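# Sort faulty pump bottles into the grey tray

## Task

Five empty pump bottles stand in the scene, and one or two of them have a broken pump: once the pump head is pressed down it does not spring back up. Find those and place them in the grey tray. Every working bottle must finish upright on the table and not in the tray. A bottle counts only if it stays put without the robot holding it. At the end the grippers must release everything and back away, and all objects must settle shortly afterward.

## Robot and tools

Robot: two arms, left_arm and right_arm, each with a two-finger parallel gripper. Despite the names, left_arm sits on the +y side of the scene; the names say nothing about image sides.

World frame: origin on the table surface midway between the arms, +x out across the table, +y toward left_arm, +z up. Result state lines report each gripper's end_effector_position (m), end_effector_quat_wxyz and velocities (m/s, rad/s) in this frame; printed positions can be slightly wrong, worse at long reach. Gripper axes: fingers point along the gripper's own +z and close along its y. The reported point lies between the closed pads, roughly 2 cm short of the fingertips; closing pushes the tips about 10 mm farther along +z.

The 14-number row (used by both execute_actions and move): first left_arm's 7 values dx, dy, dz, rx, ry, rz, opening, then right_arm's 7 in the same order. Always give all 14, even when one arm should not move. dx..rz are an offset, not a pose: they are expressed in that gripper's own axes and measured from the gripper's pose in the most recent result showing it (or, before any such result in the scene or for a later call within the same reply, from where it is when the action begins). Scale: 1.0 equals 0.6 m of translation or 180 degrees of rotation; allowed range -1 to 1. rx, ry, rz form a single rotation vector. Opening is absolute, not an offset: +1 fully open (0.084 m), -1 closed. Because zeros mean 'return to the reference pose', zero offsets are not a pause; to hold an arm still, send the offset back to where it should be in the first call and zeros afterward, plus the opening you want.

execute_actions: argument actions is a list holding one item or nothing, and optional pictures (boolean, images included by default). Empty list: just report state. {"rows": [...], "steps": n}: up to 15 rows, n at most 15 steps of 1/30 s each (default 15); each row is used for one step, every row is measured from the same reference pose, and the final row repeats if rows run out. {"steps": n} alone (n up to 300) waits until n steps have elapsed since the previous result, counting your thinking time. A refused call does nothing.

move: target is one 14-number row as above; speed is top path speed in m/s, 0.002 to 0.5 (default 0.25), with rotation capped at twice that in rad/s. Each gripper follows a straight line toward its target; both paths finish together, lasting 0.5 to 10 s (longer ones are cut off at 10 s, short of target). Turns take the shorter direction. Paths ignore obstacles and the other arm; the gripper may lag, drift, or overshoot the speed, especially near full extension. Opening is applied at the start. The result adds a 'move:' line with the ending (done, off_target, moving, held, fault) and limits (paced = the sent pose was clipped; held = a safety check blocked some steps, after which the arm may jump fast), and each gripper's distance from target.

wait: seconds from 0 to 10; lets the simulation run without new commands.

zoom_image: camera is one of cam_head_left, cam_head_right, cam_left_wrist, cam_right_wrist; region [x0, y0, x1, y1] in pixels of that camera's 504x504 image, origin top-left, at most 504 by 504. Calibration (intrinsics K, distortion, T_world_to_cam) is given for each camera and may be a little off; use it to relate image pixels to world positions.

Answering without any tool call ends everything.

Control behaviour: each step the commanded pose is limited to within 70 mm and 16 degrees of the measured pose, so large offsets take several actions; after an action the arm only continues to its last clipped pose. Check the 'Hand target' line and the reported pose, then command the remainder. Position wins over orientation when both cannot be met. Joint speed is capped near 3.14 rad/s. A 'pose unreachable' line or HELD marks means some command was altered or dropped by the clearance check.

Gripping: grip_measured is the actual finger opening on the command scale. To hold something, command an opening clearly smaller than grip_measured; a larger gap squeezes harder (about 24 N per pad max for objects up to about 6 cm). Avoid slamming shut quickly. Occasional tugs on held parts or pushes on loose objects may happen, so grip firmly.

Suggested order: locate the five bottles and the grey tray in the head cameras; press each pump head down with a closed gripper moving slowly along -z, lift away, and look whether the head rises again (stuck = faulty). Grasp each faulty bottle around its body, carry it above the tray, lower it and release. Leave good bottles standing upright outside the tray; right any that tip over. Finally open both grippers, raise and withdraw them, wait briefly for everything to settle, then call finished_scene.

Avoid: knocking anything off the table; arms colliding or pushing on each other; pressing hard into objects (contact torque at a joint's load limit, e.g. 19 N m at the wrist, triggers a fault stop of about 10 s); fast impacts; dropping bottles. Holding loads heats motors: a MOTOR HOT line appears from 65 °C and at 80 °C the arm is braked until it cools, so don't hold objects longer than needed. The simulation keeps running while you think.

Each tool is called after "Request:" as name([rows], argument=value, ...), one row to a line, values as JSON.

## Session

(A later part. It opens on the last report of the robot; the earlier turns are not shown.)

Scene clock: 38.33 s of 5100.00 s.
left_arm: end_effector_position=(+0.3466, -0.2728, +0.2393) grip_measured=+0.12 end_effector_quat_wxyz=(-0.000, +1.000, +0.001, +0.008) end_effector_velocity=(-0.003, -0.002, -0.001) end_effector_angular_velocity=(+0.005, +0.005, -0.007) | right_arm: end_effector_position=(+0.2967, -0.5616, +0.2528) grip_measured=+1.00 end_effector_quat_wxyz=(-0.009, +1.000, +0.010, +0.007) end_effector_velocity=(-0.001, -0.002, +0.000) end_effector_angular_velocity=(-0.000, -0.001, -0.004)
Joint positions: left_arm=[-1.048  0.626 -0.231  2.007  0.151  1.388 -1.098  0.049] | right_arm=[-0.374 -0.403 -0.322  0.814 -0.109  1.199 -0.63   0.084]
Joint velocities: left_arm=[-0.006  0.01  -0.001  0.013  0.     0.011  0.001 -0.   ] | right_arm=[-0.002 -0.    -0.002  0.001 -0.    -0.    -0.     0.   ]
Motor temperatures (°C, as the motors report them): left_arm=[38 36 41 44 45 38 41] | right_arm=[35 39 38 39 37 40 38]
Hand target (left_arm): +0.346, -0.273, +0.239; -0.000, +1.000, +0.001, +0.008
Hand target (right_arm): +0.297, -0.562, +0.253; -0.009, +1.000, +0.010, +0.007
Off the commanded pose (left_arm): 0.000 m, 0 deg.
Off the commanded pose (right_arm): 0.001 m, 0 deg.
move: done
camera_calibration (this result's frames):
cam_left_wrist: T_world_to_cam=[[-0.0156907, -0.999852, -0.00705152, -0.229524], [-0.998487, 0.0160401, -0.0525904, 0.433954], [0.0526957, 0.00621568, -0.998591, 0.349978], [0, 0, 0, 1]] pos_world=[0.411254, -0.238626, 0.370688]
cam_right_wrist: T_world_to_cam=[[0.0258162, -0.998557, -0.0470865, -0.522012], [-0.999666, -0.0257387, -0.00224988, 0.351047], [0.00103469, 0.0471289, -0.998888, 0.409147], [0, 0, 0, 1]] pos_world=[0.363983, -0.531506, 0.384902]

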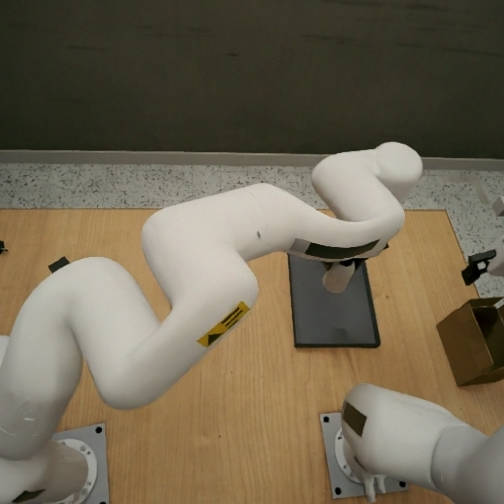

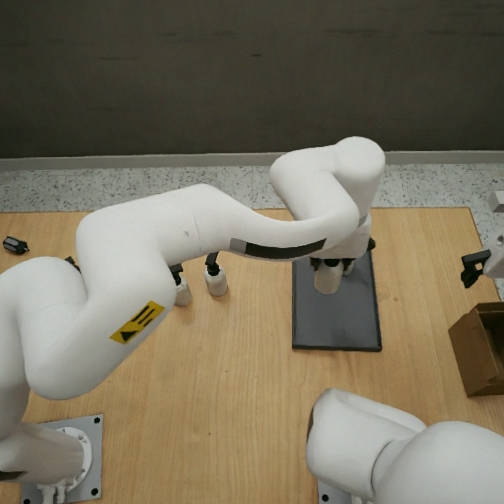

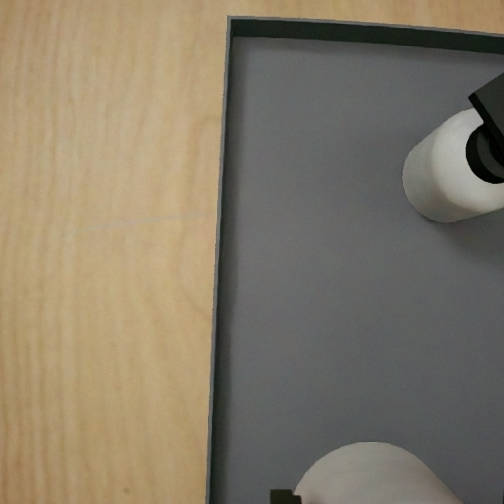

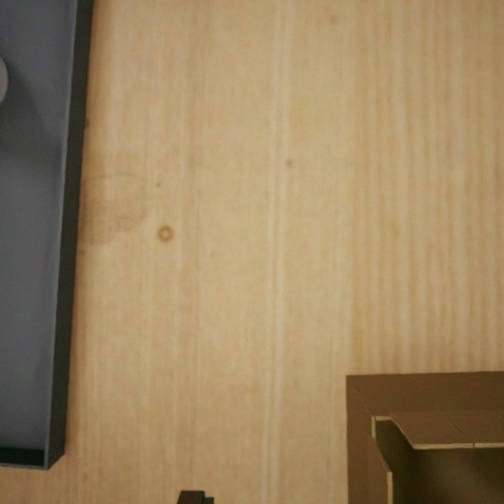

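Wall at about y=-0.215; go a bit further in and down.

Request:
move(target=[0,0.03,0.263,0,0,0,-0.6,0,0,0,0,0,0,1], speed=0.1)

Request:
execute_actions([
  {"rows":[[0,0,0,0,0,0,0.7,0,0,0,0,0,0,1]],"steps":15},
], pictures=false)

Request:
move(target=[0,0,-0.3,0,0,0,0.7,0,0,0,0,0,0,1])

Request:
move(target=[-0.1,-0.8,0,0,0,0,0.7,0,0,0,0,0,0,1])

Scene clock: 41.53 s of 5100.00 s.
left_arm: end_effector_position=(+0.3493, -0.2914, +0.0822) grip_measured=+0.12 end_effector_quat_wxyz=(+0.000, +1.000, +0.001, +0.009) end_effector_velocity=(-0.001, +0.002, -0.005) end_effector_angular_velocity=(+0.008, +0.005, -0.000) | right_arm: end_effector_position=(+0.2967, -0.5616, +0.2528) grip_measured=+1.00 end_effector_quat_wxyz=(-0.009, +1.000, +0.010, +0.007) end_effector_velocity=(+0.000, +0.000, +0.000) end_effector_angular_velocity=(+0.000, -0.000, -0.001)
Joint positions: left_arm=[-1.06   0.798 -0.21   1.837  0.19   1.049 -1.136  0.049] | right_arm=[-0.374 -0.403 -0.322  0.814 -0.109  1.199 -0.63   0.084]
Joint velocities: left_arm=[-0.     0.005  0.    -0.005  0.    -0.    -0.    -0.   ] | right_arm=[0.001 0.    0.    0.    0.    0.001 0.001 0.   ]
Motor temperatures (°C, as the motors report them): left_arm=[38 36 41 44 45 38 41] | right_arm=[35 39 38 39 37 40 38]
Hand target (left_arm): +0.349, -0.291, +0.081; -0.000, +1.000, +0.001, +0.008
Hand target (right_arm): +0.297, -0.562, +0.253; -0.009, +1.000, +0.010, +0.007
Off the commanded pose (left_arm): 0.001 m, 0 deg.
Off the commanded pose (right_arm): 0.000 m, 0 deg.
move: done
camera_calibration (this result's frames):
cam_left_wrist: T_world_to_cam=[[-0.0160667, -0.999852, -0.00613723, -0.249056], [-0.998425, 0.0163732, -0.0536673, 0.428805], [0.0537599, 0.00526531, -0.99854, 0.192424], [0, 0, 0, 1]] pos_world=[0.413783, -0.257053, 0.213628]
cam_right_wrist: T_world_to_cam=[[0.0258152, -0.998557, -0.0470866, -0.522012], [-0.999666, -0.0257378, -0.00225018, 0.351048], [0.00103502, 0.0471289, -0.998888, 0.409147], [0, 0, 0, 1]] pos_world=[0.363983, -0.531506, 0.384902]

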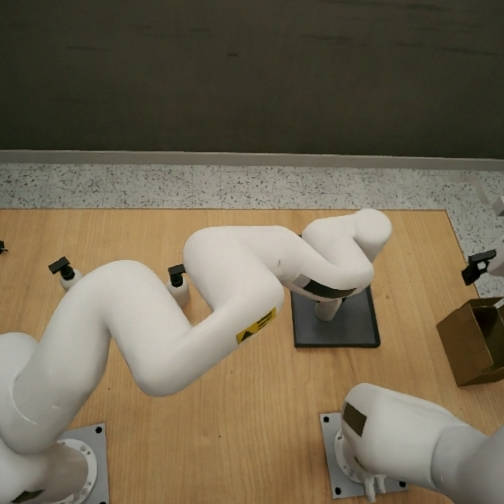

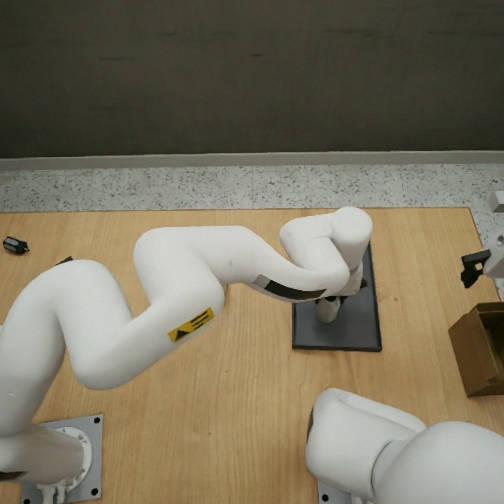

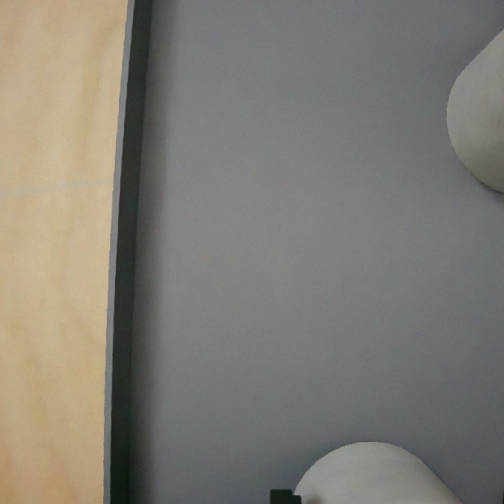

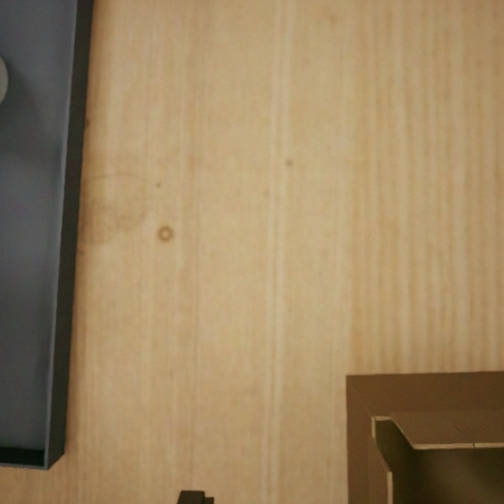

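Scene clock: 42.03 s of 5100.00 s.
left_arm: end_effector_position=(+0.3493, -0.2914, +0.0822) grip_measured=+0.70 end_effector_quat_wxyz=(+0.000, +1.000, +0.001, +0.009) end_effector_velocity=(-0.000, -0.001, +0.001) end_effector_angular_velocity=(-0.001, -0.000, -0.001) | right_arm: end_effector_position=(+0.2967, -0.5616, +0.2528) grip_measured=+1.00 end_effector_quat_wxyz=(-0.009, +1.000, +0.010, +0.007) end_effector_velocity=(+0.000, -0.000, +0.000) end_effector_angular_velocity=(-0.001, -0.001, +0.000)
Joint positions: left_arm=[-1.06   0.798 -0.21   1.837  0.19   1.049 -1.136  0.073] | right_arm=[-0.374 -0.403 -0.322  0.814 -0.109  1.199 -0.63   0.084]
Joint velocities: left_arm=[-0.    -0.    -0.001  0.001 -0.    -0.     0.     0.   ] | right_arm=[-0.     0.    -0.     0.001 -0.    -0.    -0.001  0.   ]
Motor temperatures (°C, as the motors report them): left_arm=[38 36 41 44 45 38 41] | right_arm=[35 39 38 39 37 40 38]
Hand target (left_arm): +0.349, -0.291, +0.082; +0.000, +1.000, +0.001, +0.009
Hand target (right_arm): +0.297, -0.562, +0.253; -0.009, +1.000, +0.010, +0.007
Off the commanded pose (left_arm): 0.000 m, 0 deg.
Off the commanded pose (right_arm): 0.000 m, 0 deg.
Steps of this call (steps 1 to 15: all 15 steps of this action). Readings (end_effector_position):
1: left_arm (+0.3492, -0.2913, +0.0821) | right_arm (+0.2967, -0.5616, +0.2528)
2: left_arm (+0.3492, -0.2912, +0.0820) | right_arm (+0.2967, -0.5616, +0.2528)
4: left_arm (+0.3492, -0.2913, +0.0822) | right_arm (+0.2967, -0.5616, +0.2528)
8: left_arm (+0.3493, -0.2915, +0.0825) | right_arm (+0.2967, -0.5616, +0.2528)
15: the state above

Scene clock: 43.50 s of 5100.00 s.
left_arm: end_effector_position=(+0.3461, -0.2907, +0.2612) grip_measured=+0.70 end_effector_quat_wxyz=(-0.000, +1.000, +0.001, +0.008) end_effector_velocity=(+0.001, -0.002, +0.013) end_effector_angular_velocity=(-0.017, -0.010, +0.001) | right_arm: end_effector_position=(+0.2967, -0.5616, +0.2528) grip_measured=+1.00 end_effector_quat_wxyz=(-0.009, +1.000, +0.010, +0.007) end_effector_velocity=(+0.000, +0.000, -0.000) end_effector_angular_velocity=(+0.000, +0.000, +0.001)
Joint positions: left_arm=[-1.092  0.725 -0.225  2.233  0.164  1.515 -1.105  0.073] | right_arm=[-0.374 -0.403 -0.322  0.814 -0.109  1.199 -0.63   0.084]
Joint velocities: left_arm=[-0.003 -0.001 -0.     0.031  0.001  0.012  0.     0.   ] | right_arm=[ 0.001 -0.     0.    -0.001  0.    -0.     0.    -0.   ]
Motor temperatures (°C, as the motors report them): left_arm=[38 36 41 44 45 38 41] | right_arm=[35 39 38 39 37 40 38]
Hand target (left_arm): +0.346, -0.291, +0.262; +0.001, +1.000, +0.001, +0.008
Hand target (right_arm): +0.297, -0.562, +0.253; -0.009, +1.000, +0.010, +0.007
Off the commanded pose (left_arm): 0.001 m, 0 deg.
Off the commanded pose (right_arm): 0.000 m, 0 deg.
move: done
camera_calibration (this result's frames):
cam_left_wrist: T_world_to_cam=[[-0.0157091, -0.99985, -0.00733459, -0.247122], [-0.99848, 0.0160744, -0.0527262, 0.434975], [0.0528362, 0.00649515, -0.998582, 0.371993], [0, 0, 0, 1]] pos_world=[0.410777, -0.256493, 0.392587]
cam_right_wrist: T_world_to_cam=[[0.0258151, -0.998557, -0.0470864, -0.522012], [-0.999666, -0.0257376, -0.00225006, 0.351048], [0.00103492, 0.0471288, -0.998888, 0.409147], [0, 0, 0, 1]] pos_world=[0.363983, -0.531506, 0.384902]

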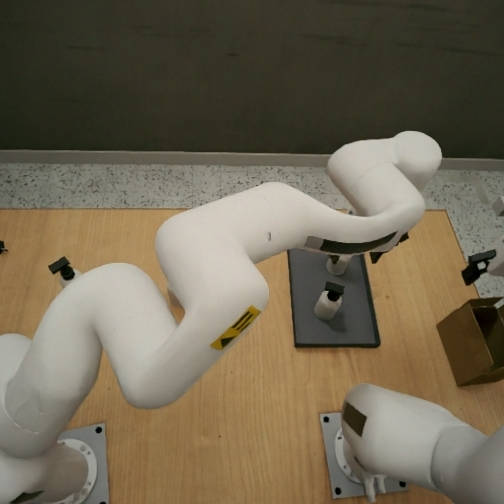

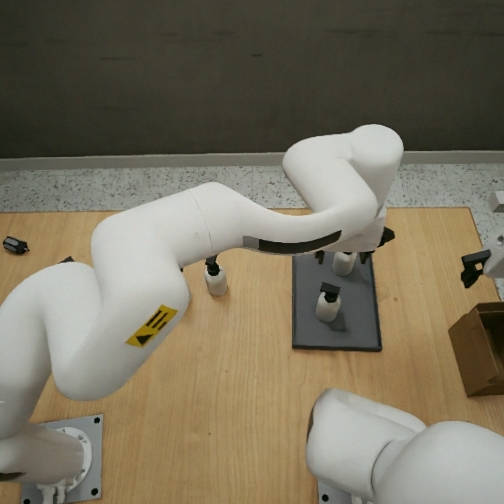

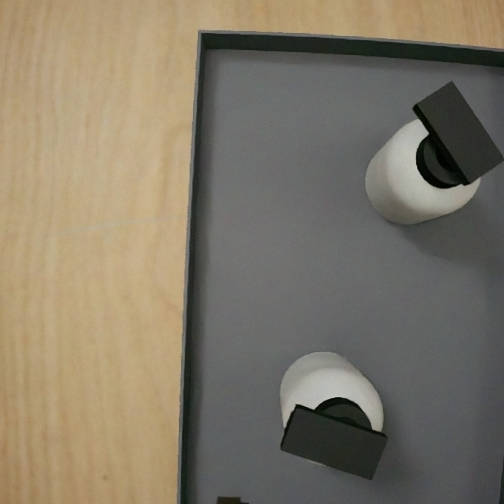

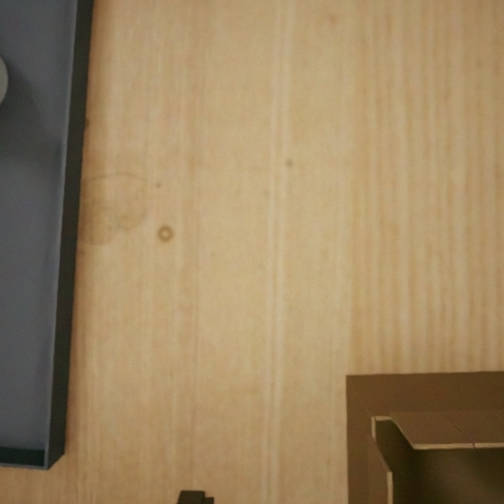

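Scene clock: 45.97 s of 5100.00 s.
left_arm: end_effector_position=(+0.2853, +0.1889, +0.2601) grip_measured=+0.70 end_effector_quat_wxyz=(+0.001, +1.000, +0.001, +0.007) end_effector_velocity=(-0.000, +0.002, +0.000) end_effector_angular_velocity=(-0.003, +0.000, +0.004) | right_arm: end_effector_position=(+0.2967, -0.5616, +0.2528) grip_measured=+1.00 end_effector_quat_wxyz=(-0.009, +1.000, +0.010, +0.007) end_effector_velocity=(-0.000, +0.000, -0.000) end_effector_angular_velocity=(+0.000, +0.001, -0.002)
Joint positions: left_arm=[-0.636 -0.684  0.133  0.622  0.091  1.289 -0.391  0.073] | right_arm=[-0.374 -0.403 -0.322  0.814 -0.109  1.199 -0.63   0.084]
Joint velocities: left_arm=[ 0.003 -0.004  0.005 -0.002  0.001  0.002  0.002 -0.   ] | right_arm=[-0.001 -0.     0.    -0.001 -0.001  0.     0.002 -0.   ]
Motor temperatures (°C, as the motors report them): left_arm=[38 36 41 44 45 38 41] | right_arm=[35 39 38 39 37 40 38]
Hand target (left_arm): +0.285, +0.189, +0.260; +0.001, +1.000, +0.001, +0.007
Hand target (right_arm): +0.297, -0.562, +0.253; -0.009, +1.000, +0.010, +0.007
Off the commanded pose (left_arm): 0.001 m, 0 deg.
Off the commanded pose (right_arm): 0.000 m, 0 deg.
move: done
camera_calibration (this result's frames):
cam_left_wrist: T_world_to_cam=[[-0.0166504, -0.999847, -0.00545305, 0.231209], [-0.9986, 0.016903, -0.0501137, 0.365669], [0.0501981, 0.004611, -0.998729, 0.372148], [0, 0, 0, 1]] pos_world=[0.350326, 0.223276, 0.391261]
cam_right_wrist: T_world_to_cam=[[0.0258153, -0.998557, -0.0470864, -0.522012], [-0.999666, -0.0257379, -0.00224989, 0.351047], [0.00103474, 0.0471288, -0.998888, 0.409147], [0, 0, 0, 1]] pos_world=[0.363983, -0.531506, 0.384902]

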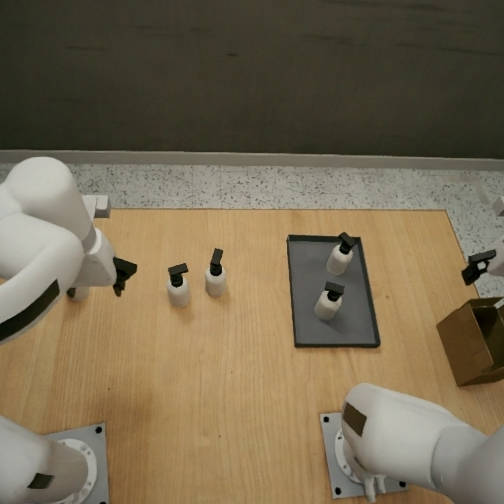

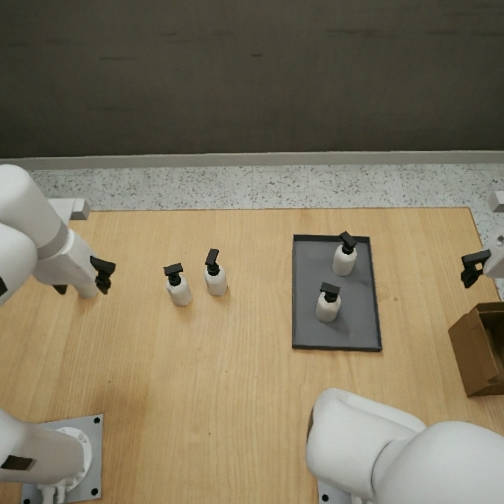

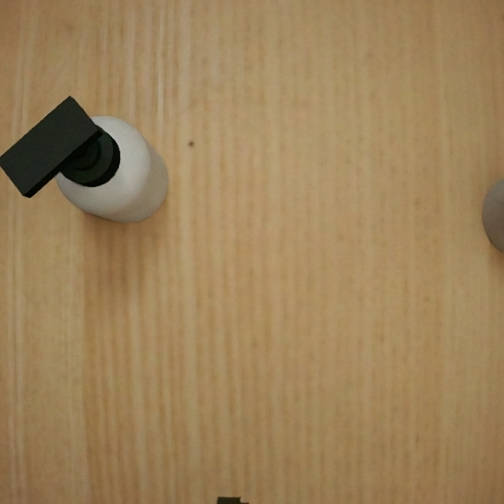

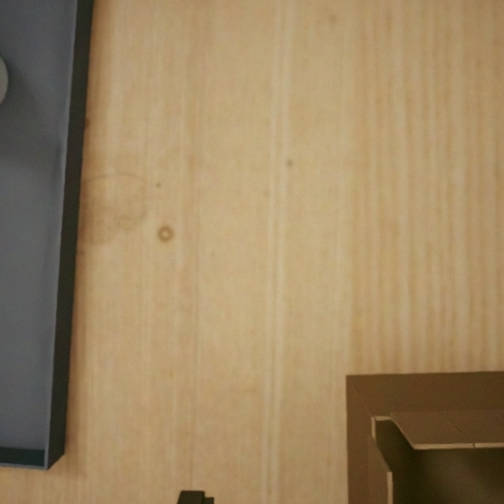

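Request:
finished_scene(scene=1)

The scene is finished: the task was done.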